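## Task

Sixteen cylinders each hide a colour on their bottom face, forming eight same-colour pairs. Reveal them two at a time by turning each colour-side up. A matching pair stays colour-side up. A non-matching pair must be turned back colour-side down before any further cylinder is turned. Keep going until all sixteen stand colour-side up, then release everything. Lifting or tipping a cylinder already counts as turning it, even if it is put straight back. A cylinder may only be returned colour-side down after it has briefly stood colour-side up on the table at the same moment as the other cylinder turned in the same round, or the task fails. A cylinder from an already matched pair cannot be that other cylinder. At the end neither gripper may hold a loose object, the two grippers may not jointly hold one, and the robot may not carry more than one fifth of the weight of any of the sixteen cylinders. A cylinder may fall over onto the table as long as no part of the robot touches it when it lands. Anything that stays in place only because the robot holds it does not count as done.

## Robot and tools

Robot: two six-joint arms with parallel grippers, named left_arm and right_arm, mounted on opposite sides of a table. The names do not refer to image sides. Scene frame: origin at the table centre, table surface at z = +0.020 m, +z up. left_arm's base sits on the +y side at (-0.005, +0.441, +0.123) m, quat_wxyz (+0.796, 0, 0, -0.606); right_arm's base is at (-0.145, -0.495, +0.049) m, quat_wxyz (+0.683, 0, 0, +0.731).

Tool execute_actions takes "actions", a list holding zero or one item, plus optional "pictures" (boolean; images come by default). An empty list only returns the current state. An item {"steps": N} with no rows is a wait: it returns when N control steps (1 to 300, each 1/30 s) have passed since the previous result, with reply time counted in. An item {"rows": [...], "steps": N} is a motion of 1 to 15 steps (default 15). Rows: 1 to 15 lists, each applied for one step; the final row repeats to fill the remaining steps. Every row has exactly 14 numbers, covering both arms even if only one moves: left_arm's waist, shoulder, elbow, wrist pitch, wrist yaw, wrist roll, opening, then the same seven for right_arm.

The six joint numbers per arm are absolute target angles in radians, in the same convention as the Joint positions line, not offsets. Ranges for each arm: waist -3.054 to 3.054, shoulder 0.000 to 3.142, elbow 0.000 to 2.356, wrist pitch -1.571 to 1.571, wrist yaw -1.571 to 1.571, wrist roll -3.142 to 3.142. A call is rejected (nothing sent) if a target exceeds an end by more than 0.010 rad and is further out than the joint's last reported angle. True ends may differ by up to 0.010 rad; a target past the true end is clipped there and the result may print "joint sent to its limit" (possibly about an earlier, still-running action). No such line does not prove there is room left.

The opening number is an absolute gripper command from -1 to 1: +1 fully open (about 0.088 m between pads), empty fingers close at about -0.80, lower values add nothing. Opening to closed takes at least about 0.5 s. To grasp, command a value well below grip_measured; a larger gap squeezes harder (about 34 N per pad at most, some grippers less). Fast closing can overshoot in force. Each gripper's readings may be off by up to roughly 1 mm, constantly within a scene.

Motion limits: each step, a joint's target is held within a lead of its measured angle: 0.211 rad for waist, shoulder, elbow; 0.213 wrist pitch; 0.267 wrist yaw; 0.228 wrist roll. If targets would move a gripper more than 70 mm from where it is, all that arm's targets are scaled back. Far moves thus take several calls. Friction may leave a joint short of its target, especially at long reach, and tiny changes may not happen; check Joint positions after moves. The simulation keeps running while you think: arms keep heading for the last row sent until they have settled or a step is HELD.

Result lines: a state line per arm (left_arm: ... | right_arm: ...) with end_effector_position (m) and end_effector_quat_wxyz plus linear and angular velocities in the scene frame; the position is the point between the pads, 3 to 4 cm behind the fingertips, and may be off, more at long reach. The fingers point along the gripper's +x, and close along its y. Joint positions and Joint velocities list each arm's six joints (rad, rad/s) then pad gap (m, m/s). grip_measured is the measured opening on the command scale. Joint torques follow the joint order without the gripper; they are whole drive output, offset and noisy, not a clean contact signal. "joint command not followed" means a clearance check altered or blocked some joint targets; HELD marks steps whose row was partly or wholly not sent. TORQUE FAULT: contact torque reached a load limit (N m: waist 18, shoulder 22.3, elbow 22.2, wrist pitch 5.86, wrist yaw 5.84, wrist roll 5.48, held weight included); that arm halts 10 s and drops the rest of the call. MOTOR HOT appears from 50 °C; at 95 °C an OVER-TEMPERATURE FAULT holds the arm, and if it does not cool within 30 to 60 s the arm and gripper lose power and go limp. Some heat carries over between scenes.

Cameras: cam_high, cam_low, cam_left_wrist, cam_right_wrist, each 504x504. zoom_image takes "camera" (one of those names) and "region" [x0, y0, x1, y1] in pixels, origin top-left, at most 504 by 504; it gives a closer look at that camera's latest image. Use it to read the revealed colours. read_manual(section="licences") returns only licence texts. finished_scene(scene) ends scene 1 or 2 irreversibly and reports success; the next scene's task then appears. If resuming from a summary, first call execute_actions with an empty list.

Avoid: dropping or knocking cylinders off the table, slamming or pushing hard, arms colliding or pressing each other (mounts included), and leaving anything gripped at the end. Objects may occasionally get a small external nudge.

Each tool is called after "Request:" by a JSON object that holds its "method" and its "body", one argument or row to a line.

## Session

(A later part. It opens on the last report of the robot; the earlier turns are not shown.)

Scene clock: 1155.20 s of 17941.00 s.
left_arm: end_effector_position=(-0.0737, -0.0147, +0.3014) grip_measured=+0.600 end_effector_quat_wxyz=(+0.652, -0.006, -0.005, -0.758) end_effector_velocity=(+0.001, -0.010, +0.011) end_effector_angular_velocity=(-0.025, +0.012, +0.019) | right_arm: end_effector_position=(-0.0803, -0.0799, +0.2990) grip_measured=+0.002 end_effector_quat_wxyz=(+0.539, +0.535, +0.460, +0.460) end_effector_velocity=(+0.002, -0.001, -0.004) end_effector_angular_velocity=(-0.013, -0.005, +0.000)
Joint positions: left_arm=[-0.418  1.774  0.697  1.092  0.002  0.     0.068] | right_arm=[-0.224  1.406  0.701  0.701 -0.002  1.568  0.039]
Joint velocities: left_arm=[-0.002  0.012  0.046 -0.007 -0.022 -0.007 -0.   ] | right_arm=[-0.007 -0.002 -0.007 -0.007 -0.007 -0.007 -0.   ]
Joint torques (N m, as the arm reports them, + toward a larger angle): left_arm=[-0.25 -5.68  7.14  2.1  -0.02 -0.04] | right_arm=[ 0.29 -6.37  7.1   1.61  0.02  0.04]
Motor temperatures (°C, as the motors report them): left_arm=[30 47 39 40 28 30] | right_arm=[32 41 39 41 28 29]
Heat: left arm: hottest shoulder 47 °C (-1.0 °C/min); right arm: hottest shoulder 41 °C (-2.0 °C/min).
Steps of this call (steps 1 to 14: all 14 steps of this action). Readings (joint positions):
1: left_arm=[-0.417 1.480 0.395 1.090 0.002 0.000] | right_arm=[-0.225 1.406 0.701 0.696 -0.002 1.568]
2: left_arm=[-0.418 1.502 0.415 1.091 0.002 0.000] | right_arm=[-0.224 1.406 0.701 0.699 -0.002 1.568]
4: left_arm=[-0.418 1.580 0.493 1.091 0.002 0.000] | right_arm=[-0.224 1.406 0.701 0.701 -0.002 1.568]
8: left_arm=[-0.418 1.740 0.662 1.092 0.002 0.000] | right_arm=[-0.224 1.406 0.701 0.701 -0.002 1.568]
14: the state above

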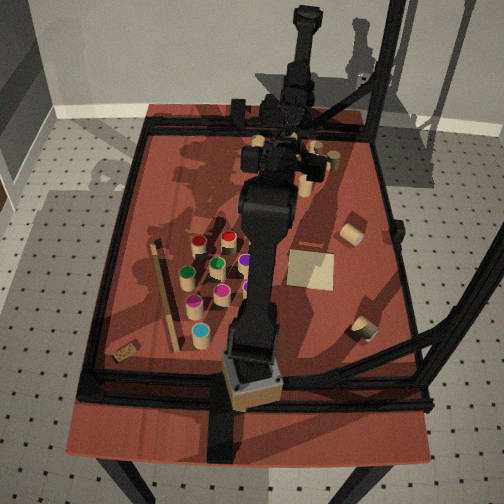

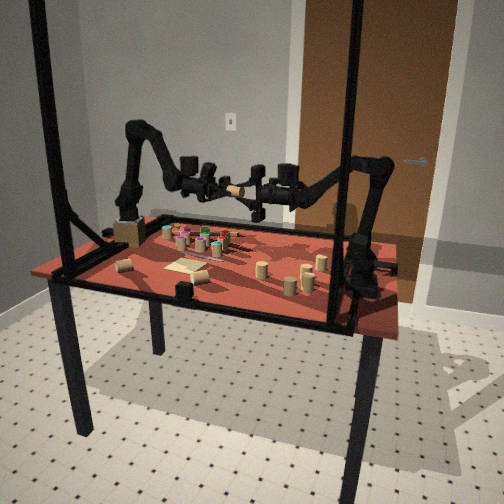

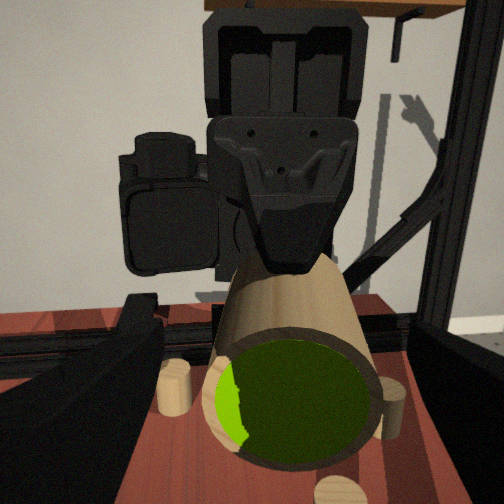

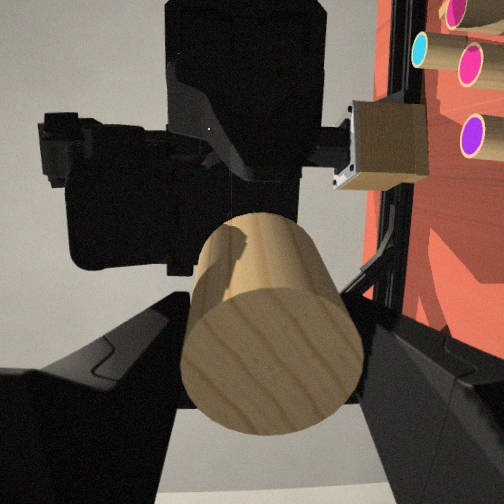

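Request:
{"method": "execute_actions", "body": {
  "actions": [
    {"rows":[[-0.42,1.783,0.708,1.093,0,0,0.5,-0.222,1.404,0.7,0.704,0,1.571,-0.3],[-0.42,1.783,0.708,1.093,0,0,0.4,-0.222,1.404,0.7,0.704,0,1.571,-0.3],[-0.42,1.783,0.708,1.093,0,0,0.3,-0.222,1.404,0.7,0.704,0,1.571,-0.3],[-0.42,1.783,0.708,1.093,0,0,0.2,-0.222,1.404,0.7,0.704,0,1.571,-0.3],[-0.42,1.783,0.708,1.093,0,0,0.15,-0.222,1.404,0.7,0.704,0,1.571,-0.3],[-0.42,1.783,0.708,1.093,0,0,0.1,-0.222,1.404,0.7,0.704,0,1.571,-0.3],[-0.42,1.783,0.708,1.093,0,0,0.06,-0.222,1.404,0.7,0.704,0,1.571,-0.3],[-0.42,1.783,0.708,1.093,0,0,0.03,-0.222,1.404,0.7,0.704,0,1.571,-0.3],[-0.42,1.783,0.708,1.093,0,0,-0.05,-0.222,1.404,0.7,0.704,0,1.571,-0.3],[-0.42,1.783,0.708,1.093,0,0,-0.15,-0.222,1.404,0.7,0.704,0,1.571,-0.3],[-0.42,1.783,0.708,1.093,0,0,-0.3,-0.222,1.404,0.7,0.704,0,1.571,-0.3]],"steps":14}
  ],
  "pictures": false
}}

Request:
{"method": "execute_actions", "body": {
  "actions": [
    {"rows":[[-0.42,1.783,0.708,1.093,0,0,-0.3,-0.222,1.404,0.7,0.704,0,1.571,0.6]],"steps":7}
  ],
  "pictures": false
}}

Request:
{"method": "execute_actions", "body": {
  "actions": [
    {"rows":[[-0.42,1.71,0.63,1.093,0,0,-0.3,-0.222,1.404,0.7,0.704,0,1.571,0.6],[-0.42,1.635,0.55,1.093,0,0,-0.3,-0.222,1.404,0.7,0.704,0,1.571,0.6],[-0.42,1.555,0.47,1.093,0,0,-0.3,-0.222,1.404,0.7,0.704,0,1.571,0.6],[-0.42,1.477,0.39,1.093,0,0,-0.3,-0.222,1.404,0.7,0.704,0,1.571,0.6]],"steps":8}
  ],
  "pictures": false
}}

Request:
{"method": "execute_actions", "body": {
  "actions": [
    {"rows":[[-0.63,1.1,0.8,-0.87,0,0,-0.3,-0.728,1.2,1.2,-1.246,0,0,0.4]],"steps":15}
  ],
  "pictures": false
}}

Request:
{"method": "execute_actions", "body": {
  "actions": [
    {"rows":[[-0.63,1.1,0.8,-0.87,0,0,-0.3,-0.728,1.2,1.2,-1.246,0,0,0.4]],"steps":15}
  ],
  "pictures": false
}}

Request:
{"method": "execute_actions", "body": {
  "actions": [
    {"rows":[[-0.63,1.548,0.847,-0.87,0,0,-0.3,-0.728,1.2,1.2,-1.246,0,0,0.4],[-0.63,1.548,0.847,-0.87,0,0,-0.3,-0.728,1.2,1.2,-1.246,0,0,0.4],[-0.63,1.548,0.847,-0.87,0,0,-0.3,-0.728,1.25,1.13,-1.246,0,0,0.4],[-0.63,1.548,0.847,-0.87,0,0,-0.3,-0.728,1.34,1.015,-1.246,0,0,0.4]],"steps":14}
  ],
  "pictures": false
}}

Request:
{"method": "execute_actions", "body": {
  "actions": [
    {"rows":[[-0.63,1.568,0.833,-0.836,0,0,-0.3,-0.728,1.346,0.99,-1.215,0,0,0.4],[-0.63,1.588,0.819,-0.802,0,0,-0.3,-0.728,1.352,0.964,-1.183,0,0,0.4],[-0.63,1.608,0.805,-0.769,0,0,-0.3,-0.728,1.358,0.939,-1.152,0,0,0.4],[-0.63,1.629,0.791,-0.735,0,0,-0.3,-0.728,1.364,0.913,-1.12,0,0,0.4],[-0.63,1.649,0.777,-0.701,0,0,-0.3,-0.728,1.37,0.888,-1.089,0,0,0.4],[-0.63,1.669,0.763,-0.668,0,0,-0.3,-0.728,1.376,0.862,-1.057,0,0,0.4],[-0.63,1.689,0.749,-0.634,0,0,-0.3,-0.728,1.382,0.837,-1.026,0,0,0.4],[-0.63,1.709,0.735,-0.6,0,0,-0.3,-0.728,1.382,0.837,-1.026,0,0,0.4],[-0.63,1.73,0.721,-0.567,0,0,-0.3,-0.728,1.382,0.837,-1.026,0,0,0.4],[-0.63,1.75,0.707,-0.533,0,0,-0.3,-0.728,1.382,0.837,-1.026,0,0,0.4],[-0.63,1.77,0.693,-0.5,0,0,-0.3,-0.728,1.382,0.837,-1.026,0,0,0.4]],"steps":15}
  ]
}}

Scene clock: 1170.40 s of 17941.00 s.
left_arm: end_effector_position=(-0.0743, -0.0157, +0.3017) grip_measured=+0.030 end_effector_quat_wxyz=(+0.652, -0.006, -0.005, -0.758) end_effector_velocity=(+0.002, +0.000, -0.001) end_effector_angular_velocity=(+0.013, +0.035, +0.019) | right_arm: end_effector_position=(-0.0802, -0.0800, +0.2987) grip_measured=+0.003 end_effector_quat_wxyz=(+0.539, +0.536, +0.460, +0.459) end_effector_velocity=(+0.002, -0.001, -0.002) end_effector_angular_velocity=(-0.008, -0.006, -0.010)
Joint positions: left_arm=[-0.419  1.777  0.701  1.092  0.001 -0.     0.04 ] | right_arm=[-0.224  1.406  0.7    0.702 -0.001  1.569  0.039]
Joint velocities: left_arm=[-0.002 -0.002 -0.002 -0.007 -0.022 -0.037  0.   ] | right_arm=[-0.002 -0.002 -0.002 -0.007  0.007 -0.007 -0.   ]
Joint torques (N m, as the arm reports them, + toward a larger angle): left_arm=[-0.06 -5.81  6.93  2.11 -0.01 -0.04] | right_arm=[ 0.12 -6.35  7.12  1.61  0.    0.05]
Motor temperatures (°C, as the motors report them): left_arm=[30 48 40 42 28 30] | right_arm=[32 41 39 43 28 29]
Heat: left arm: hottest shoulder 48 °C (-2.0 °C/min); right arm: hottest wrist pitch 43 °C (+1.0 °C/min).
Steps of this call (steps 1 to 15: the robot went on to your last target; steps 16 to 442: nothing new was sent; steps 443 to 456: all 14 steps of this action). Readings (joint positions):
443: left_arm=[-0.418 1.777 0.701 1.092 0.002 -0.000] | right_arm=[-0.224 1.406 0.700 0.702 -0.002 1.569]
444: left_arm=[-0.418 1.777 0.701 1.092 0.002 -0.000] | right_arm=[-0.224 1.406 0.700 0.702 -0.002 1.569]
446: left_arm=[-0.418 1.777 0.701 1.092 0.002 -0.000] | right_arm=[-0.224 1.406 0.700 0.702 -0.002 1.569]
450: left_arm=[-0.418 1.777 0.701 1.092 0.002 -0.000] | right_arm=[-0.224 1.406 0.700 0.702 -0.002 1.569]
456: the state above

Scene clock: 1170.63 s of 17941.00 s.
left_arm: end_effector_position=(-0.0743, -0.0157, +0.3014) grip_measured=+0.030 end_effector_quat_wxyz=(+0.652, -0.006, -0.005, -0.758) end_effector_velocity=(-0.002, +0.001, -0.001) end_effector_angular_velocity=(+0.006, -0.008, -0.010) | right_arm: end_effector_position=(-0.0802, -0.0800, +0.2988) grip_measured=+0.509 end_effector_quat_wxyz=(+0.539, +0.536, +0.460, +0.459) end_effector_velocity=(-0.000, -0.001, -0.005) end_effector_angular_velocity=(-0.023, -0.004, +0.005)
Joint positions: left_arm=[-0.419  1.777  0.701  1.092  0.001 -0.     0.04 ] | right_arm=[-0.224  1.406  0.7    0.702 -0.001  1.569  0.064]
Joint velocities: left_arm=[-0.002 -0.002 -0.002 -0.007  0.007  0.007 -0.   ] | right_arm=[-0.002 -0.002 -0.002 -0.022 -0.007 -0.007  0.174]
Joint torques (N m, as the arm reports them, + toward a larger angle): left_arm=[-0.09 -5.87  6.95  2.11 -0.01 -0.03] | right_arm=[ 0.11 -6.4   7.16  1.52 -0.02  0.02]
Motor temperatures (°C, as the motors report them): left_arm=[30 48 40 42 28 30] | right_arm=[32 41 39 43 28 29]
Heat: left arm: hottest shoulder 48 °C (-2.0 °C/min); right arm: hottest wrist pitch 43 °C (+1.0 °C/min).
Steps of this call (steps 1 to 7: all 7 steps of this action). Readings (joint positions):
1: left_arm=[-0.419 1.777 0.701 1.092 0.001 -0.000] | right_arm=[-0.224 1.406 0.700 0.702 -0.001 1.569]
2: left_arm=[-0.419 1.777 0.701 1.092 0.001 -0.000] | right_arm=[-0.224 1.406 0.700 0.702 -0.001 1.569]
4: left_arm=[-0.419 1.777 0.701 1.092 0.001 -0.000] | right_arm=[-0.224 1.406 0.700 0.702 -0.001 1.569]
7: the state above

Scene clock: 1170.90 s of 17941.00 s.
left_arm: end_effector_position=(-0.0633, +0.0577, +0.3024) grip_measured=+0.029 end_effector_quat_wxyz=(+0.652, -0.002, -0.002, -0.758) end_effector_velocity=(+0.011, +0.073, +0.004) end_effector_angular_velocity=(-0.021, +0.011, +0.005) | right_arm: end_effector_position=(-0.0802, -0.0800, +0.2988) grip_measured=+0.598 end_effector_quat_wxyz=(+0.539, +0.536, +0.460, +0.459) end_effector_velocity=(-0.000, -0.000, +0.004) end_effector_angular_velocity=(+0.011, -0.009, +0.005)
Joint positions: left_arm=[-0.419  1.502  0.415  1.093  0.001 -0.     0.04 ] | right_arm=[-0.224  1.406  0.7    0.702 -0.001  1.569  0.068]
Joint velocities: left_arm=[-0.002 -0.3   -0.271 -0.007 -0.007 -0.007 -0.   ] | right_arm=[-0.002 -0.002  0.002  0.007 -0.007 -0.007  0.001]
Joint torques (N m, as the arm reports them, + toward a larger angle): left_arm=[-0.12 -4.71  5.53  2.03 -0.01 -0.02] | right_arm=[ 0.16 -6.37  7.18  1.55 -0.01  0.05]
Motor temperatures (°C, as the motors report them): left_arm=[30 48 40 42 28 30] | right_arm=[32 41 39 43 28 29]
Heat: left arm: hottest shoulder 48 °C (-2.0 °C/min); right arm: hottest wrist pitch 43 °C (+1.0 °C/min).
Steps of this call (steps 1 to 8: all 8 steps of this action). Readings (joint positions):
1: left_arm=[-0.419 1.769 0.692 1.092 0.001 -0.000] | right_arm=[-0.224 1.406 0.700 0.702 -0.001 1.569]
2: left_arm=[-0.419 1.743 0.661 1.091 0.001 -0.000] | right_arm=[-0.224 1.406 0.700 0.702 -0.001 1.569]
4: left_arm=[-0.419 1.638 0.544 1.089 0.001 -0.000] | right_arm=[-0.224 1.406 0.700 0.702 -0.001 1.569]
8: the state above

Scene clock: 1171.40 s of 17941.00 s.
left_arm: end_effector_position=(-0.1333, +0.0959, +0.4650) grip_measured=+0.029 end_effector_quat_wxyz=(+0.572, -0.030, -0.021, -0.820) end_effector_velocity=(-0.006, -0.012, -0.386) end_effector_angular_velocity=(+1.762, -0.664, +0.001) | right_arm: end_effector_position=(+0.0905, -0.1831, +0.4541) grip_measured=+0.401 end_effector_quat_wxyz=(+0.811, +0.380, +0.182, +0.405) end_effector_velocity=(+0.034, -0.186, -0.037) end_effector_angular_velocity=(-2.104, -1.085, -0.369)
Joint positions: left_arm=[-0.626  1.09   0.804  0.359 -0.004 -0.     0.04 ] | right_arm=[-0.713  1.208  1.176  0.045  0.004  0.87   0.059]
Joint velocities: left_arm=[-0.007 -0.076  0.056 -2.015 -0.007  0.007 -0.   ] | right_arm=[-0.364 -0.344  0.535 -1.897 -0.022 -2.132 -0.001]
Joint torques (N m, as the arm reports them, + toward a larger angle): left_arm=[-0.2  -1.83  6.63  1.17  0.18 -0.01] | right_arm=[ 1.12 -3.4   6.24  0.66 -0.17 -0.1 ]
Motor temperatures (°C, as the motors report them): left_arm=[30 48 40 42 28 30] | right_arm=[32 41 39 43 28 29]
Heat: left arm: hottest shoulder 48 °C (-2.0 °C/min); right arm: hottest wrist pitch 43 °C (+1.0 °C/min).
Steps of this call (steps 1 to 15: all 15 steps of this action). Readings (joint positions):
1: left_arm=[-0.432 1.481 0.428 1.053 -0.009 -0.000] | right_arm=[-0.233 1.394 0.713 0.671 -0.008 1.546]
2: left_arm=[-0.461 1.459 0.450 1.004 -0.011 0.000] | right_arm=[-0.258 1.380 0.730 0.630 -0.010 1.512]
4: left_arm=[-0.519 1.404 0.512 0.936 -0.007 0.000] | right_arm=[-0.321 1.344 0.779 0.567 -0.007 1.443]
8: left_arm=[-0.586 1.267 0.651 0.784 -0.005 0.000] | right_arm=[-0.466 1.272 0.918 0.422 -0.006 1.285]
15: the state above

Scene clock: 1171.90 s of 17941.00 s.
left_arm: end_effector_position=(-0.1030, +0.1781, +0.2697) grip_measured=+0.030 end_effector_quat_wxyz=(+0.509, +0.375, +0.259, -0.730) end_effector_velocity=(+0.126, +0.335, -0.257) end_effector_angular_velocity=(+1.886, -0.707, +0.008) | right_arm: end_effector_position=(+0.0365, -0.2602, +0.2829) grip_measured=+0.400 end_effector_quat_wxyz=(+0.803, -0.190, +0.411, +0.387) end_effector_velocity=(-0.216, -0.276, -0.255) end_effector_angular_velocity=(-1.669, +1.088, +0.253)
Joint positions: left_arm=[-0.628  1.103  0.801 -0.646 -0.004 -0.     0.04 ] | right_arm=[-0.726  1.198  1.201 -0.944  0.003  0.025  0.059]
Joint velocities: left_arm=[-0.002 -0.002 -0.002 -2.015 -0.007 -0.007  0.   ] | right_arm=[-0.002 -0.002 -0.002 -1.985 -0.022 -0.3   -0.   ]
Joint torques (N m, as the arm reports them, + toward a larger angle): left_arm=[-0.23 -3.42  7.24  1.45  0.16 -0.02] | right_arm=[-0.3  -4.07  7.    0.88 -0.12 -0.07]
Motor temperatures (°C, as the motors report them): left_arm=[30 48 40 42 28 30] | right_arm=[32 41 39 43 28 29]
Heat: left arm: hottest shoulder 48 °C (-2.0 °C/min); right arm: hottest wrist pitch 43 °C (+1.0 °C/min).
Steps of this call (steps 1 to 15: all 15 steps of this action). Readings (joint positions):
1: left_arm=[-0.627 1.090 0.805 0.290 -0.004 -0.000] | right_arm=[-0.722 1.198 1.189 -0.018 0.004 0.801]
2: left_arm=[-0.627 1.092 0.804 0.218 -0.004 -0.000] | right_arm=[-0.725 1.192 1.197 -0.081 0.003 0.730]
4: left_arm=[-0.627 1.101 0.802 0.084 -0.004 -0.000] | right_arm=[-0.725 1.190 1.201 -0.214 0.003 0.589]
8: left_arm=[-0.628 1.103 0.801 -0.179 -0.004 -0.000] | right_arm=[-0.725 1.198 1.201 -0.482 0.003 0.309]
15: the state above

Scene clock: 1172.37 s of 17941.00 s.
left_arm: end_effector_position=(-0.0884, +0.2171, +0.1598) grip_measured=+0.028 end_effector_quat_wxyz=(+0.404, +0.582, +0.402, -0.580) end_effector_velocity=(+0.002, +0.003, +0.002) end_effector_angular_velocity=(+0.009, -0.011, -0.010) | right_arm: end_effector_position=(-0.0162, -0.3285, +0.1682) grip_measured=+0.400 end_effector_quat_wxyz=(+0.634, -0.312, +0.636, +0.309) end_effector_velocity=(-0.005, -0.003, -0.001) end_effector_angular_velocity=(-0.008, +0.034, +0.005)
Joint positions: left_arm=[-0.628  1.543  0.84  -0.868 -0.004  0.     0.04 ] | right_arm=[-0.726  1.345  1.012 -1.243  0.003  0.003  0.059]
Joint velocities: left_arm=[-0.002 -0.007  0.002 -0.022 -0.007  0.007  0.   ] | right_arm=[-0.002  0.002 -0.002 -0.022 -0.022 -0.007 -0.   ]
Joint torques (N m, as the arm reports them, + toward a larger angle): left_arm=[-0.21 -4.15  6.89  0.36  0.17 -0.03] | right_arm=[-0.16 -5.33  6.7  -0.01 -0.11 -0.06]
Motor temperatures (°C, as the motors report them): left_arm=[30 48 40 42 28 30] | right_arm=[32 41 39 43 28 29]
Heat: left arm: hottest shoulder 48 °C (-3.0 °C/min); right arm: hottest wrist pitch 43 °C (+1.0 °C/min).
Steps of this call (steps 1 to 14: all 14 steps of this action). Readings (joint positions):
1: left_arm=[-0.628 1.132 0.808 -0.720 -0.004 -0.000] | right_arm=[-0.726 1.198 1.201 -1.010 0.003 0.017]
2: left_arm=[-0.628 1.180 0.823 -0.768 -0.004 -0.000] | right_arm=[-0.726 1.198 1.201 -1.074 0.003 0.013]
4: left_arm=[-0.628 1.311 0.839 -0.815 -0.004 0.000] | right_arm=[-0.726 1.213 1.170 -1.159 0.003 0.008]
8: left_arm=[-0.628 1.516 0.839 -0.861 -0.004 0.000] | right_arm=[-0.726 1.318 1.045 -1.229 0.003 0.004]
14: the state above

Scene clock: 1172.87 s of 17941.00 s.
left_arm: end_effector_position=(-0.0883, +0.2173, +0.0825) grip_measured=+0.028 end_effector_quat_wxyz=(+0.401, +0.587, +0.405, -0.576) end_effector_velocity=(+0.010, +0.021, -0.015) end_effector_angular_velocity=(+0.055, -0.028, +0.010) | right_arm: end_effector_position=(-0.0154, -0.3274, +0.1203) grip_measured=+0.400 end_effector_quat_wxyz=(+0.638, -0.310, +0.632, +0.311) end_effector_velocity=(+0.002, -0.000, -0.000) end_effector_angular_velocity=(+0.001, -0.010, +0.005)
Joint positions: left_arm=[-0.628  1.763  0.698 -0.522 -0.004  0.     0.04 ] | right_arm=[-0.726  1.378  0.843 -1.029  0.003  0.003  0.059]
Joint velocities: left_arm=[ 0.002  0.022 -0.061  0.022 -0.007 -0.007 -0.   ] | right_arm=[-0.002 -0.002 -0.002  0.007  0.007 -0.007  0.   ]
Joint torques (N m, as the arm reports them, + toward a larger angle): left_arm=[-0.24 -4.73  4.51  1.09  0.17 -0.05] | right_arm=[-0.18 -4.28  5.43  0.19 -0.1  -0.06]
Motor temperatures (°C, as the motors report them): left_arm=[30 48 40 42 28 30] | right_arm=[32 41 39 43 28 29]
Heat: left arm: hottest shoulder 48 °C (-3.0 °C/min); right arm: hottest wrist pitch 43 °C (+1.0 °C/min).
Steps of this call (steps 1 to 15: all 15 steps of this action). Readings (joint positions):
1: left_arm=[-0.628 1.546 0.840 -0.866 -0.004 0.000] | right_arm=[-0.726 1.345 1.010 -1.240 0.003 0.003]
2: left_arm=[-0.628 1.552 0.837 -0.849 -0.004 0.000] | right_arm=[-0.726 1.345 1.003 -1.224 0.003 0.003]
4: left_arm=[-0.628 1.578 0.825 -0.793 -0.004 0.000] | right_arm=[-0.726 1.345 0.974 -1.174 0.003 0.003]
8: left_arm=[-0.628 1.659 0.772 -0.673 -0.004 0.000] | right_arm=[-0.726 1.364 0.881 -1.069 0.003 0.003]
15: the state above

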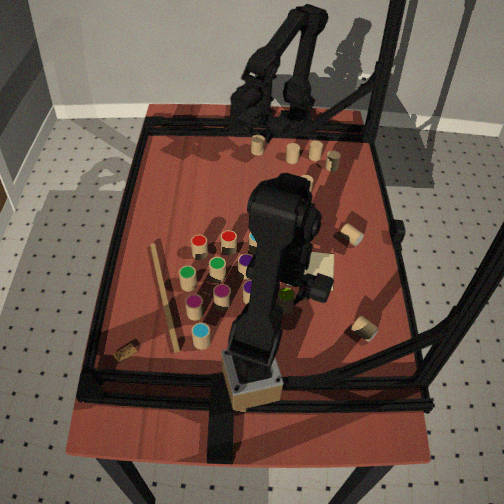

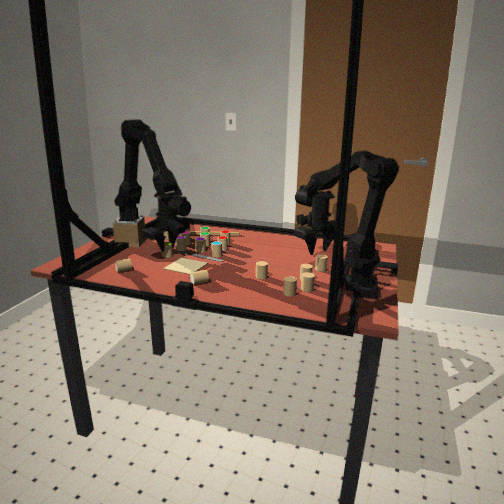

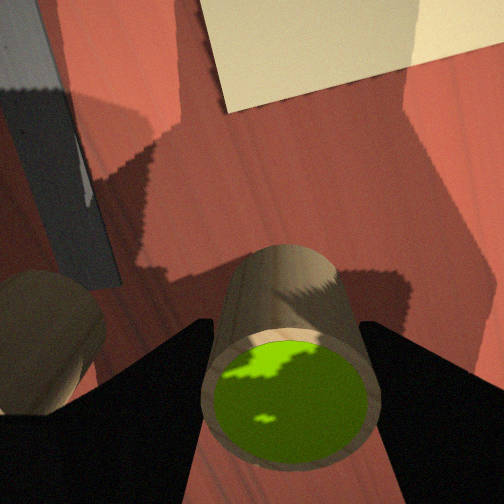

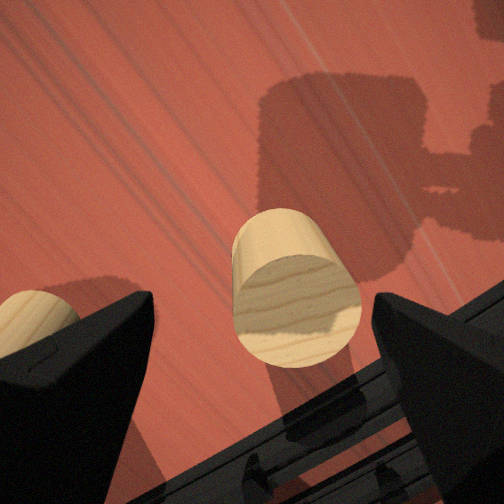

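Request:
{"method": "execute_actions", "body": {
  "actions": [
    {"rows":[[-0.63,1.77,0.693,-0.5,0,0,0,-0.778,1.366,0.824,-1.029,0,0,0.33],[-0.63,1.77,0.693,-0.5,0,0,0.1,-0.778,1.366,0.824,-1.029,0,0,0.33],[-0.63,1.77,0.693,-0.5,0,0,0.2,-0.778,1.366,0.824,-1.029,0,0,0.33],[-0.63,1.77,0.693,-0.5,0,0,0.3,-0.778,1.366,0.824,-1.029,0,0,0.33],[-0.63,1.77,0.693,-0.5,0,0,0.3,-0.778,1.375,0.808,-1.006,0,0,0.33],[-0.63,1.77,0.693,-0.5,0,0,0.3,-0.778,1.384,0.793,-0.983,0,0,0.33],[-0.63,1.725,0.724,-0.574,0,0,0.3,-0.778,1.393,0.778,-0.96,0,0,0.33],[-0.63,1.68,0.755,-0.648,0,0,0.3,-0.778,1.402,0.762,-0.937,0,0,0.33],[-0.63,1.637,0.785,-0.722,0,0,0.3,-0.778,1.411,0.747,-0.914,0,0,0.33],[-0.63,1.592,0.816,-0.796,0,0,0.3,-0.778,1.42,0.731,-0.891,0,0,0.33],[-0.63,1.548,0.847,-0.87,0,0,0.3,-0.778,1.428,0.716,-0.868,0,0,0.33]],"steps":15}
  ],
  "pictures": false
}}

Request:
{"method": "execute_actions", "body": {
  "actions": [
    {"rows":[[-0.416,1.0,0.6,0.5,0,0,0.6,-0.778,1.428,0.716,-0.868,0,0,0.33]],"steps":4}
  ]
}}

Scene clock: 1179.63 s of 17941.00 s.
left_arm: end_effector_position=(-0.0913, +0.2105, +0.1576) grip_measured=+0.298 end_effector_quat_wxyz=(+0.408, +0.575, +0.397, -0.587) end_effector_velocity=(+0.000, -0.001, +0.106) end_effector_angular_velocity=(-0.069, +0.018, +0.005) | right_arm: end_effector_position=(-0.0122, -0.3390, +0.0841) grip_measured=+0.330 end_effector_quat_wxyz=(+0.640, -0.296, +0.645, +0.295) end_effector_velocity=(-0.003, -0.006, -0.028) end_effector_angular_velocity=(-0.010, -0.001, +0.005)
Joint positions: left_arm=[-0.629  1.556  0.842 -0.834 -0.003 -0.     0.054] | right_arm=[-0.775  1.421  0.724 -0.881 -0.001  0.002  0.055]
Joint velocities: left_arm=[-0.002 -0.261  0.212 -0.403 -0.007 -0.007  0.001] | right_arm=[-0.002  0.037 -0.095  0.125  0.007 -0.007 -0.   ]
Joint torques (N m, as the arm reports them, + toward a larger angle): left_arm=[-0.09 -3.54  4.35 -0.05  0.13 -0.04] | right_arm=[-0.27 -4.07  5.66  0.33 -0.01 -0.05]
Motor temperatures (°C, as the motors report them): left_arm=[30 47 39 41 28 30] | right_arm=[32 40 39 42 28 29]
Heat: left arm: hottest shoulder 47 °C (-5.0 °C/min); right arm: hottest wrist pitch 42 °C (+0.0 °C/min).
Steps of this call (steps 1 to 30: the robot went on to your last target; steps 31 to 188: nothing new was sent; steps 189 to 203: all 15 steps of this action). Readings (joint positions):
189: left_arm=[-0.629 1.763 0.696 -0.505 -0.004 -0.000] | right_arm=[-0.731 1.378 0.842 -1.028 -0.001 0.002]
190: left_arm=[-0.629 1.763 0.696 -0.505 -0.004 -0.000] | right_arm=[-0.745 1.378 0.840 -1.028 -0.002 0.002]
192: left_arm=[-0.629 1.764 0.696 -0.501 -0.003 -0.000] | right_arm=[-0.766 1.377 0.835 -1.028 -0.001 0.002]
196: left_arm=[-0.629 1.750 0.710 -0.553 -0.003 -0.000] | right_arm=[-0.775 1.380 0.803 -0.979 -0.001 0.002]
203: the state above

Scene clock: 1179.77 s of 17941.00 s.
left_arm: end_effector_position=(-0.0502, +0.1966, +0.1663) grip_measured=+0.545 end_effector_quat_wxyz=(+0.514, +0.460, +0.381, -0.615) end_effector_velocity=(+0.191, -0.182, +0.207) end_effector_angular_velocity=(-2.484, +0.414, +0.884) | right_arm: end_effector_position=(-0.0111, -0.3377, +0.0836) grip_measured=+0.330 end_effector_quat_wxyz=(+0.643, -0.295, +0.642, +0.296) end_effector_velocity=(-0.005, -0.003, -0.001) end_effector_angular_velocity=(-0.016, +0.023, +0.024)
Joint positions: left_arm=[-0.454  1.333  0.651 -0.599 -0.004 -0.001  0.066] | right_arm=[-0.775  1.421  0.722 -0.871 -0.001  0.002  0.055]
Joint velocities: left_arm=[ 0.862 -1.785 -1.077  1.81  -0.051 -0.007  0.041] | right_arm=[ 0.002  0.002 -0.002 -0.022 -0.007 -0.022 -0.   ]
Joint torques (N m, as the arm reports them, + toward a larger angle): left_arm=[-2.35 -5.3   9.73  2.28  0.19 -0.01] | right_arm=[-0.19 -3.86  5.18  0.19  0.01 -0.03]
Motor temperatures (°C, as the motors report them): left_arm=[30 47 39 41 28 30] | right_arm=[32 40 39 42 28 29]
Heat: left arm: hottest shoulder 47 °C (-5.0 °C/min); right arm: hottest wrist pitch 42 °C (+0.0 °C/min).
Steps of this call (steps 1 to 4: all 4 steps of this action). Readings (joint positions):
1: left_arm=[-0.607 1.516 0.808 -0.776 0.012 -0.000] | right_arm=[-0.775 1.421 0.723 -0.878 -0.001 0.002]
2: left_arm=[-0.549 1.459 0.745 -0.701 0.013 -0.001] | right_arm=[-0.775 1.421 0.722 -0.874 -0.001 0.002]
4: the state above

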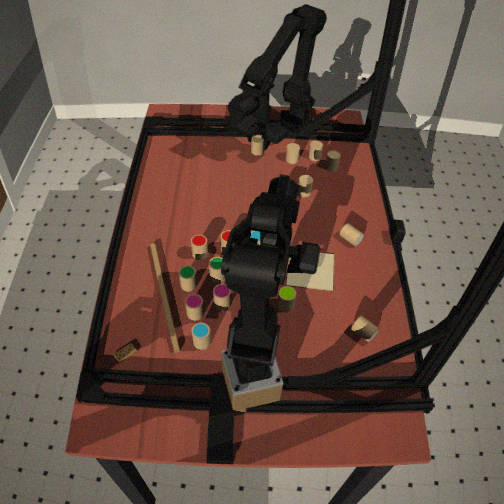

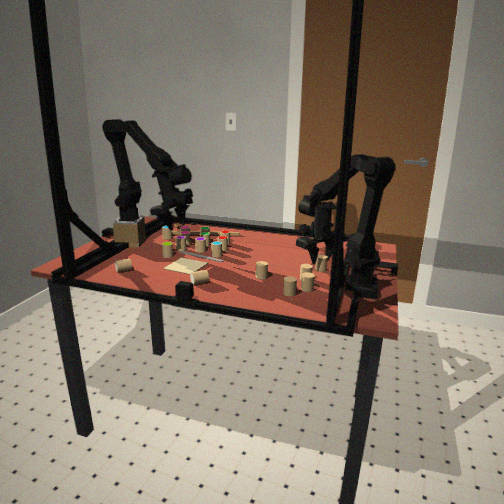

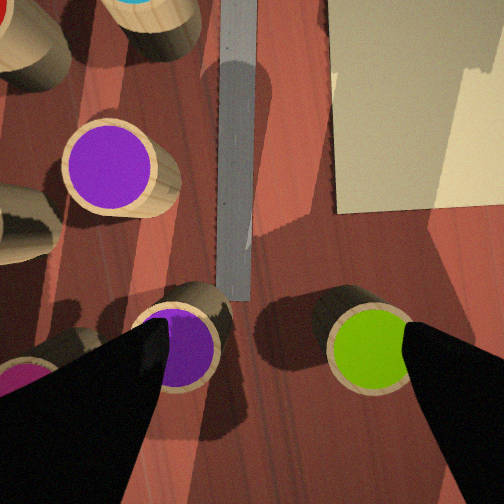

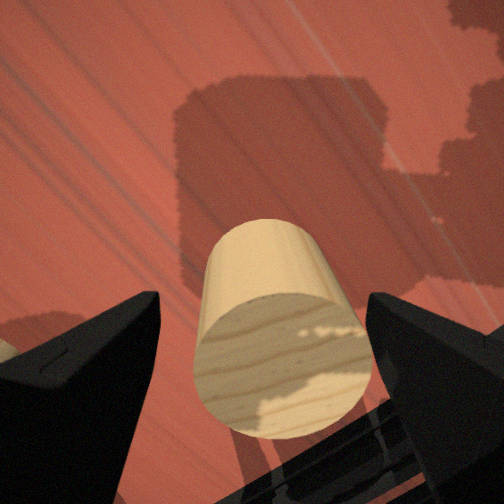

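Request:
{"method": "execute_actions", "body": {
  "actions": [
    {"rows":[[-0.416,1.0,0.5,0.5,0,0,0.6,-0.789,1.428,0.709,-0.865,0,0,0.33],[-0.416,1.0,0.5,0.5,0,0,0.6,-0.789,1.428,0.709,-0.865,0,0,0.33],[-0.416,1.0,0.5,0.5,0,0,0.6,-0.789,1.428,0.709,-0.865,0,0,0.3],[-0.416,1.0,0.5,0.5,0,0,0.6,-0.789,1.428,0.709,-0.865,0,0,0.25],[-0.416,1.0,0.5,0.5,0,0,0.6,-0.789,1.428,0.709,-0.865,0,0,0.2],[-0.416,1.0,0.5,0.5,0,0,0.6,-0.789,1.428,0.709,-0.865,0,0,0.15],[-0.416,1.0,0.5,0.5,0,0,0.6,-0.789,1.428,0.709,-0.865,0,0,0.1],[-0.416,1.0,0.5,0.5,0,0,0.6,-0.789,1.428,0.709,-0.865,0,0,0.06],[-0.416,1.0,0.5,0.5,0,0,0.6,-0.789,1.428,0.709,-0.865,0,0,0.03],[-0.416,1.0,0.5,0.5,0,0,0.6,-0.789,1.428,0.709,-0.865,0,0,-0.05],[-0.416,1.0,0.5,0.5,0,0,0.6,-0.789,1.428,0.709,-0.865,0,0,-0.15],[-0.416,1.0,0.5,0.5,0,0,0.6,-0.789,1.428,0.709,-0.865,0,0,-0.3]],"steps":15}
  ],
  "pictures": false
}}

Request:
{"method": "execute_actions", "body": {
  "actions": [
    {"rows":[[-0.416,1.0,0.5,0.5,0,0,0.6,-0.789,1.4,0.765,-0.94,0,0,-0.3],[-0.416,1.0,0.5,0.5,0,0,0.6,-0.789,1.37,0.824,-1.025,0,0,-0.3],[-0.416,1.0,0.5,0.5,0,0,0.6,-0.789,1.355,0.88,-1.1,0,0,-0.3],[-0.416,1.0,0.5,0.5,0,0,0.6,-0.789,1.34,0.94,-1.17,0,0,-0.3],[-0.416,1.0,0.5,0.5,0,0,0.6,-0.789,1.325,1.0,-1.246,0,0,-0.3]],"steps":10}
  ],
  "pictures": false
}}

Request:
{"method": "execute_actions", "body": {
  "actions": [
    {"rows":[[-0.416,1.0,0.5,0.5,0,0,0.6,-0.222,1.3,1.3,0,0,1.571,-0.3]],"steps":15}
  ],
  "pictures": false
}}

Request:
{"method": "execute_actions", "body": {
  "actions": [
    {"rows":[[-0.416,1.477,0.39,1.09,0,0,0.6,-0.222,1.404,0.7,0.704,0,1.571,-0.3]],"steps":15}
  ],
  "pictures": false
}}

Request:
{"method": "execute_actions", "body": {
  "actions": [
    {"rows":[[-0.416,1.477,0.39,1.09,0,0,0.6,-0.222,1.404,0.7,0.704,0,1.571,-0.3]],"steps":10}
  ],
  "pictures": false
}}

Request:
{"method": "execute_actions", "body": {
  "actions": [
    {"rows":[[-0.416,1.53,0.44,1.093,0,0,0.6,-0.222,1.404,0.7,0.704,0,1.571,-0.3],[-0.416,1.58,0.495,1.093,0,0,0.6,-0.222,1.404,0.7,0.704,0,1.571,-0.3],[-0.416,1.635,0.55,1.093,0,0,0.6,-0.222,1.404,0.7,0.704,0,1.571,-0.3],[-0.416,1.69,0.6,1.093,0,0,0.6,-0.222,1.404,0.7,0.704,0,1.571,-0.3],[-0.416,1.74,0.655,1.093,0,0,0.6,-0.222,1.404,0.7,0.704,0,1.571,-0.3],[-0.416,1.783,0.708,1.093,0,0,0.6,-0.222,1.404,0.7,0.704,0,1.571,-0.3]],"steps":14}
  ]
}}

Scene clock: 1191.17 s of 17941.00 s.
left_arm: end_effector_position=(-0.0555, +0.1043, +0.3841) grip_measured=+0.600 end_effector_quat_wxyz=(+0.654, +0.000, +0.000, -0.757) end_effector_velocity=(+0.002, -0.001, -0.004) end_effector_angular_velocity=(+0.013, +0.005, +0.010) | right_arm: end_effector_position=(-0.0099, -0.3400, +0.0824) grip_measured=+0.004 end_effector_quat_wxyz=(+0.644, -0.292, +0.644, +0.292) end_effector_velocity=(+0.000, +0.001, -0.000) end_effector_angular_velocity=(+0.010, +0.001, +0.020)
Joint positions: left_arm=[-0.419  1.003  0.502  0.5   -0.003  0.     0.068] | right_arm=[-0.786  1.422  0.717 -0.867 -0.001  0.002  0.039]
Joint velocities: left_arm=[ 0.002  0.002 -0.002 -0.007 -0.007 -0.007 -0.   ] | right_arm=[-0.002 -0.002 -0.002  0.007 -0.007 -0.022 -0.   ]
Joint torques (N m, as the arm reports them, + toward a larger angle): left_arm=[ 0.2  -3.25  7.48  2.01  0.13 -0.04] | right_arm=[-0.18 -3.85  4.87  0.22 -0.01 -0.04]
Motor temperatures (°C, as the motors report them): left_arm=[30 46 40 42 28 30] | right_arm=[32 40 38 41 28 29]
Heat: left arm: hottest shoulder 46 °C (-5.1 °C/min); right arm: hottest wrist pitch 41 °C (-1.0 °C/min).
Steps of this call (steps 1 to 45: the robot went on to your last target; steps 46 to 110: nothing new was sent; then 7.23 s passed at rest; steps 111 to 125: all 15 steps of this action). Readings (joint positions):
111: left_arm=[-0.419 1.000 0.591 0.509 -0.003 0.000] | right_arm=[-0.776 1.422 0.721 -0.869 -0.001 0.002]
112: left_arm=[-0.419 0.995 0.570 0.512 -0.003 0.000] | right_arm=[-0.779 1.422 0.720 -0.868 -0.001 0.002]
114: left_arm=[-0.419 0.995 0.531 0.497 -0.003 0.000] | right_arm=[-0.784 1.422 0.718 -0.868 -0.001 0.002]
118: left_arm=[-0.419 1.003 0.502 0.495 -0.003 0.000] | right_arm=[-0.786 1.422 0.717 -0.867 -0.001 0.002]
125: the state above

Scene clock: 1191.50 s of 17941.00 s.
left_arm: end_effector_position=(-0.0555, +0.1043, +0.3841) grip_measured=+0.600 end_effector_quat_wxyz=(+0.654, +0.000, +0.000, -0.757) end_effector_velocity=(-0.003, +0.002, -0.000) end_effector_angular_velocity=(+0.003, +0.007, -0.015) | right_arm: end_effector_position=(-0.0069, -0.3366, +0.1677) grip_measured=+0.004 end_effector_quat_wxyz=(+0.649, -0.289, +0.639, +0.294) end_effector_velocity=(-0.028, -0.032, +0.030) end_effector_angular_velocity=(-0.111, +0.107, +0.005)
Joint positions: left_arm=[-0.419  1.003  0.502  0.5   -0.003  0.     0.068] | right_arm=[-0.786  1.325  0.995 -1.224 -0.001  0.002  0.039]
Joint velocities: left_arm=[-0.007 -0.007 -0.002 -0.007  0.007 -0.007 -0.   ] | right_arm=[-0.002 -0.046  0.085 -0.286 -0.007 -0.007 -0.   ]
Joint torques (N m, as the arm reports them, + toward a larger angle): left_arm=[ 0.22 -3.18  7.56  2.02  0.13 -0.03] | right_arm=[-0.22 -4.03  5.95 -0.02  0.   -0.04]
Motor temperatures (°C, as the motors report them): left_arm=[30 46 40 42 28 30] | right_arm=[32 40 38 41 28 29]
Heat: left arm: hottest shoulder 46 °C (-5.0 °C/min); right arm: hottest wrist pitch 41 °C (-1.0 °C/min).
Steps of this call (steps 1 to 10: all 10 steps of this action). Readings (joint positions):
1: left_arm=[-0.419 1.003 0.502 0.500 -0.003 0.000] | right_arm=[-0.786 1.422 0.722 -0.880 -0.001 0.002]
2: left_arm=[-0.419 1.003 0.502 0.500 -0.003 0.000] | right_arm=[-0.786 1.419 0.740 -0.922 -0.001 0.002]
4: left_arm=[-0.419 1.003 0.502 0.500 -0.003 0.000] | right_arm=[-0.786 1.398 0.806 -1.042 -0.001 0.002]
8: left_arm=[-0.419 1.003 0.502 0.500 -0.003 0.000] | right_arm=[-0.786 1.337 0.972 -1.194 -0.001 0.002]
10: the state above

Scene clock: 1192.00 s of 17941.00 s.
left_arm: end_effector_position=(-0.0555, +0.1043, +0.3841) grip_measured=+0.600 end_effector_quat_wxyz=(+0.654, +0.000, +0.000, -0.757) end_effector_velocity=(+0.000, +0.000, -0.006) end_effector_angular_velocity=(+0.020, +0.019, +0.005) | right_arm: end_effector_position=(-0.0814, -0.1129, +0.3470) grip_measured=+0.003 end_effector_quat_wxyz=(+0.745, +0.118, +0.424, +0.501) end_effector_velocity=(-0.100, +0.241, +0.415) end_effector_angular_velocity=(+2.333, +1.413, -0.706)
Joint positions: left_arm=[-0.419  1.003  0.502  0.5   -0.003  0.     0.068] | right_arm=[-0.235  1.316  1.281 -0.504 -0.004  0.773  0.039]
Joint velocities: left_arm=[-0.002  0.002 -0.007 -0.007 -0.007 -0.022 -0.   ] | right_arm=[ 0.354 -0.022  0.095  1.956 -0.007  2.073  0.003]
Joint torques (N m, as the arm reports them, + toward a larger angle): left_arm=[ 0.22 -3.17  7.5   2.02  0.13 -0.03] | right_arm=[-1.24 -7.44  8.91  1.46  0.13  0.09]
Motor temperatures (°C, as the motors report them): left_arm=[30 46 40 42 28 30] | right_arm=[32 40 39 41 28 29]
Heat: left arm: hottest shoulder 46 °C (-5.0 °C/min); right arm: hottest wrist pitch 41 °C (-1.0 °C/min).
Steps of this call (steps 1 to 15: all 15 steps of this action). Readings (joint positions):
1: left_arm=[-0.419 1.003 0.502 0.500 -0.003 0.000] | right_arm=[-0.770 1.324 1.009 -1.217 0.008 0.036]
2: left_arm=[-0.419 1.003 0.502 0.500 -0.003 0.000] | right_arm=[-0.733 1.324 1.029 -1.171 0.009 0.080]
4: left_arm=[-0.419 1.003 0.502 0.500 -0.003 0.000] | right_arm=[-0.657 1.325 1.097 -1.083 0.007 0.161]
8: left_arm=[-0.419 1.003 0.502 0.500 -0.003 0.000] | right_arm=[-0.498 1.320 1.216 -0.913 0.006 0.339]
15: the state above

Scene clock: 1192.50 s of 17941.00 s.
left_arm: end_effector_position=(-0.0614, +0.0652, +0.3019) grip_measured=+0.600 end_effector_quat_wxyz=(+0.654, -0.001, -0.001, -0.757) end_effector_velocity=(-0.004, -0.003, -0.006) end_effector_angular_velocity=(+0.003, +0.007, -0.015) | right_arm: end_effector_position=(-0.0817, -0.0890, +0.2301) grip_measured=+0.003 end_effector_quat_wxyz=(+0.605, +0.455, +0.532, +0.379) end_effector_velocity=(+0.020, +0.137, +0.449) end_effector_angular_velocity=(+2.144, -0.117, -0.058)
Joint positions: left_arm=[-0.419  1.468  0.388  1.082 -0.003  0.     0.068] | right_arm=[-0.225  1.419  0.692  0.424 -0.003  1.549  0.039]
Joint velocities: left_arm=[-0.007  0.042  0.002  0.037  0.007 -0.007  0.   ] | right_arm=[ 0.002 -0.012  0.007  2.117 -0.007  0.227  0.   ]
Joint torques (N m, as the arm reports them, + toward a larger angle): left_arm=[ 0.21 -3.84  6.33  2.24  0.12 -0.04] | right_arm=[ 0.14 -7.9   8.24  1.56  0.06  0.06]
Motor temperatures (°C, as the motors report them): left_arm=[30 46 40 42 28 30] | right_arm=[32 40 39 41 28 29]
Heat: left arm: hottest shoulder 46 °C (-5.0 °C/min); right arm: hottest wrist pitch 41 °C (-1.0 °C/min).
Steps of this call (steps 1 to 15: all 15 steps of this action). Readings (joint positions):
1: left_arm=[-0.419 1.038 0.483 0.571 -0.003 0.000] | right_arm=[-0.228 1.321 1.260 -0.428 -0.004 0.833]
2: left_arm=[-0.419 1.087 0.467 0.653 -0.003 0.000] | right_arm=[-0.225 1.322 1.230 -0.368 -0.003 0.889]
4: left_arm=[-0.419 1.215 0.433 0.769 -0.003 0.000] | right_arm=[-0.225 1.336 1.144 -0.261 -0.003 1.007]
8: left_arm=[-0.419 1.437 0.391 0.991 -0.003 0.000] | right_arm=[-0.225 1.396 0.900 -0.013 -0.003 1.278]
15: the state above

Scene clock: 1192.83 s of 17941.00 s.
left_arm: end_effector_position=(-0.0614, +0.0650, +0.3021) grip_measured=+0.600 end_effector_quat_wxyz=(+0.654, -0.002, -0.001, -0.757) end_effector_velocity=(+0.002, +0.000, -0.002) end_effector_angular_velocity=(+0.006, -0.008, +0.020) | right_arm: end_effector_position=(-0.0802, -0.0799, +0.2952) grip_measured=+0.003 end_effector_quat_wxyz=(+0.542, +0.532, +0.464, +0.456) end_effector_velocity=(-0.002, +0.000, +0.024) end_effector_angular_velocity=(+0.107, -0.024, +0.010)
Joint positions: left_arm=[-0.419  1.471  0.388  1.087 -0.003  0.     0.068] | right_arm=[-0.225  1.409  0.698  0.694 -0.003  1.568  0.039]
Joint velocities: left_arm=[-0.002 -0.002 -0.002 -0.007 -0.022  0.007 -0.   ] | right_arm=[ 0.002 -0.002 -0.002  0.11  -0.007 -0.007 -0.   ]
Joint torques (N m, as the arm reports them, + toward a larger angle): left_arm=[ 0.23 -3.75  6.3   2.2   0.13 -0.04] | right_arm=[ 0.21 -6.64  7.45  1.7   0.04  0.03]
Motor temperatures (°C, as the motors report them): left_arm=[30 46 40 42 28 30] | right_arm=[32 40 39 41 28 29]
Heat: left arm: hottest shoulder 46 °C (-5.0 °C/min); right arm: hottest wrist pitch 41 °C (-1.0 °C/min).
Steps of this call (steps 1 to 10: all 10 steps of this action). Readings (joint positions):
1: left_arm=[-0.419 1.470 0.388 1.084 -0.003 0.000] | right_arm=[-0.225 1.418 0.693 0.493 -0.003 1.555]
2: left_arm=[-0.419 1.470 0.388 1.085 -0.003 0.000] | right_arm=[-0.225 1.416 0.694 0.560 -0.003 1.559]
4: left_arm=[-0.419 1.471 0.388 1.087 -0.003 0.000] | right_arm=[-0.225 1.412 0.697 0.643 -0.003 1.564]
8: left_arm=[-0.419 1.471 0.388 1.087 -0.003 0.000] | right_arm=[-0.225 1.409 0.698 0.686 -0.003 1.567]
10: the state above

Scene clock: 1193.30 s of 17941.00 s.
left_arm: end_effector_position=(-0.0732, -0.0148, +0.3015) grip_measured=+0.600 end_effector_quat_wxyz=(+0.654, -0.006, -0.005, -0.757) end_effector_velocity=(+0.001, -0.009, +0.004) end_effector_angular_velocity=(-0.003, -0.007, +0.010) | right_arm: end_effector_position=(-0.0804, -0.0799, +0.2966) grip_measured=+0.003 end_effector_quat_wxyz=(+0.540, +0.534, +0.462, +0.458) end_effector_velocity=(-0.000, -0.001, -0.002) end_effector_angular_velocity=(-0.006, +0.008, +0.005)
Joint positions: left_arm=[-0.418  1.774  0.697  1.092 -0.003  0.     0.068] | right_arm=[-0.224  1.409  0.698  0.701 -0.003  1.568  0.039]
Joint velocities: left_arm=[ 0.002  0.017  0.042 -0.022 -0.007  0.007 -0.   ] | right_arm=[-0.002 -0.002 -0.002 -0.007 -0.007  0.007 -0.   ]
Joint torques (N m, as the arm reports them, + toward a larger angle): left_arm=[ 0.25 -5.47  7.03  2.1   0.13 -0.04] | right_arm=[ 0.18 -6.64  7.39  1.65  0.06  0.05]
Motor temperatures (°C, as the motors report them): left_arm=[30 46 40 42 28 30] | right_arm=[32 40 39 41 28 29]
Heat: left arm: hottest shoulder 46 °C (-5.1 °C/min); right arm: hottest wrist pitch 41 °C (-1.0 °C/min).
Steps of this call (steps 1 to 14: all 14 steps of this action). Readings (joint positions):
1: left_arm=[-0.419 1.480 0.395 1.090 -0.003 0.000] | right_arm=[-0.225 1.409 0.698 0.698 -0.003 1.568]
2: left_arm=[-0.419 1.502 0.415 1.091 -0.003 0.000] | right_arm=[-0.225 1.409 0.698 0.699 -0.003 1.568]
4: left_arm=[-0.419 1.579 0.492 1.092 -0.003 0.000] | right_arm=[-0.224 1.409 0.698 0.700 -0.003 1.568]
8: left_arm=[-0.418 1.740 0.662 1.092 -0.003 0.000] | right_arm=[-0.224 1.409 0.698 0.701 -0.003 1.568]
14: the state above

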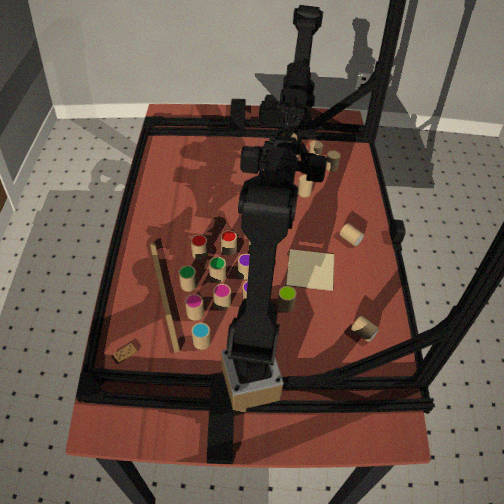

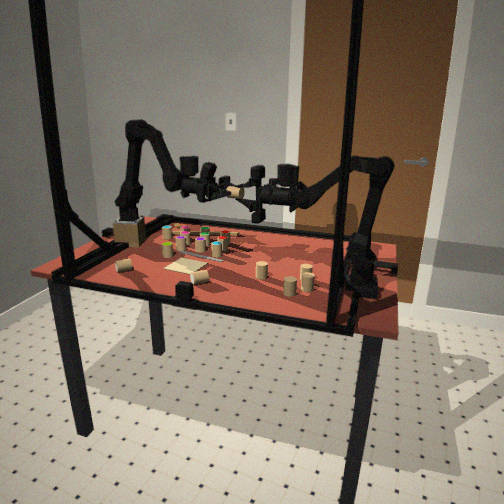

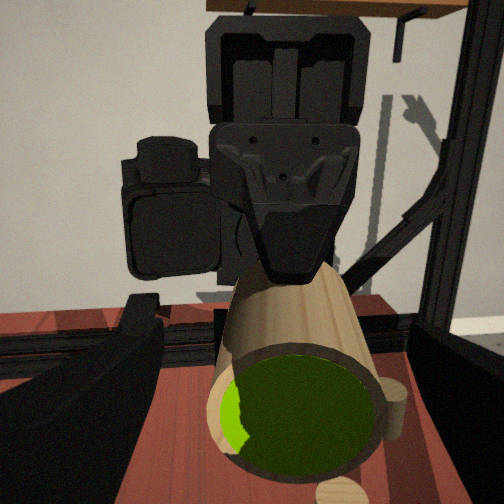

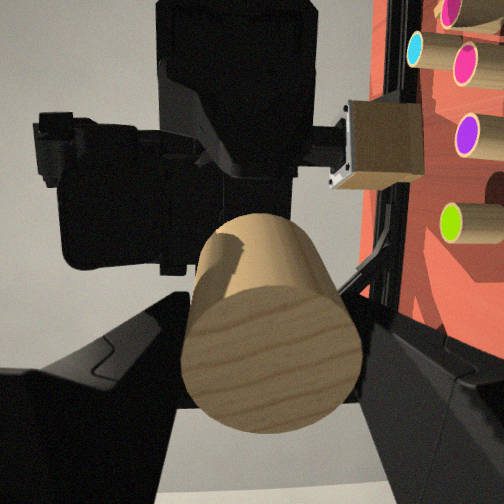

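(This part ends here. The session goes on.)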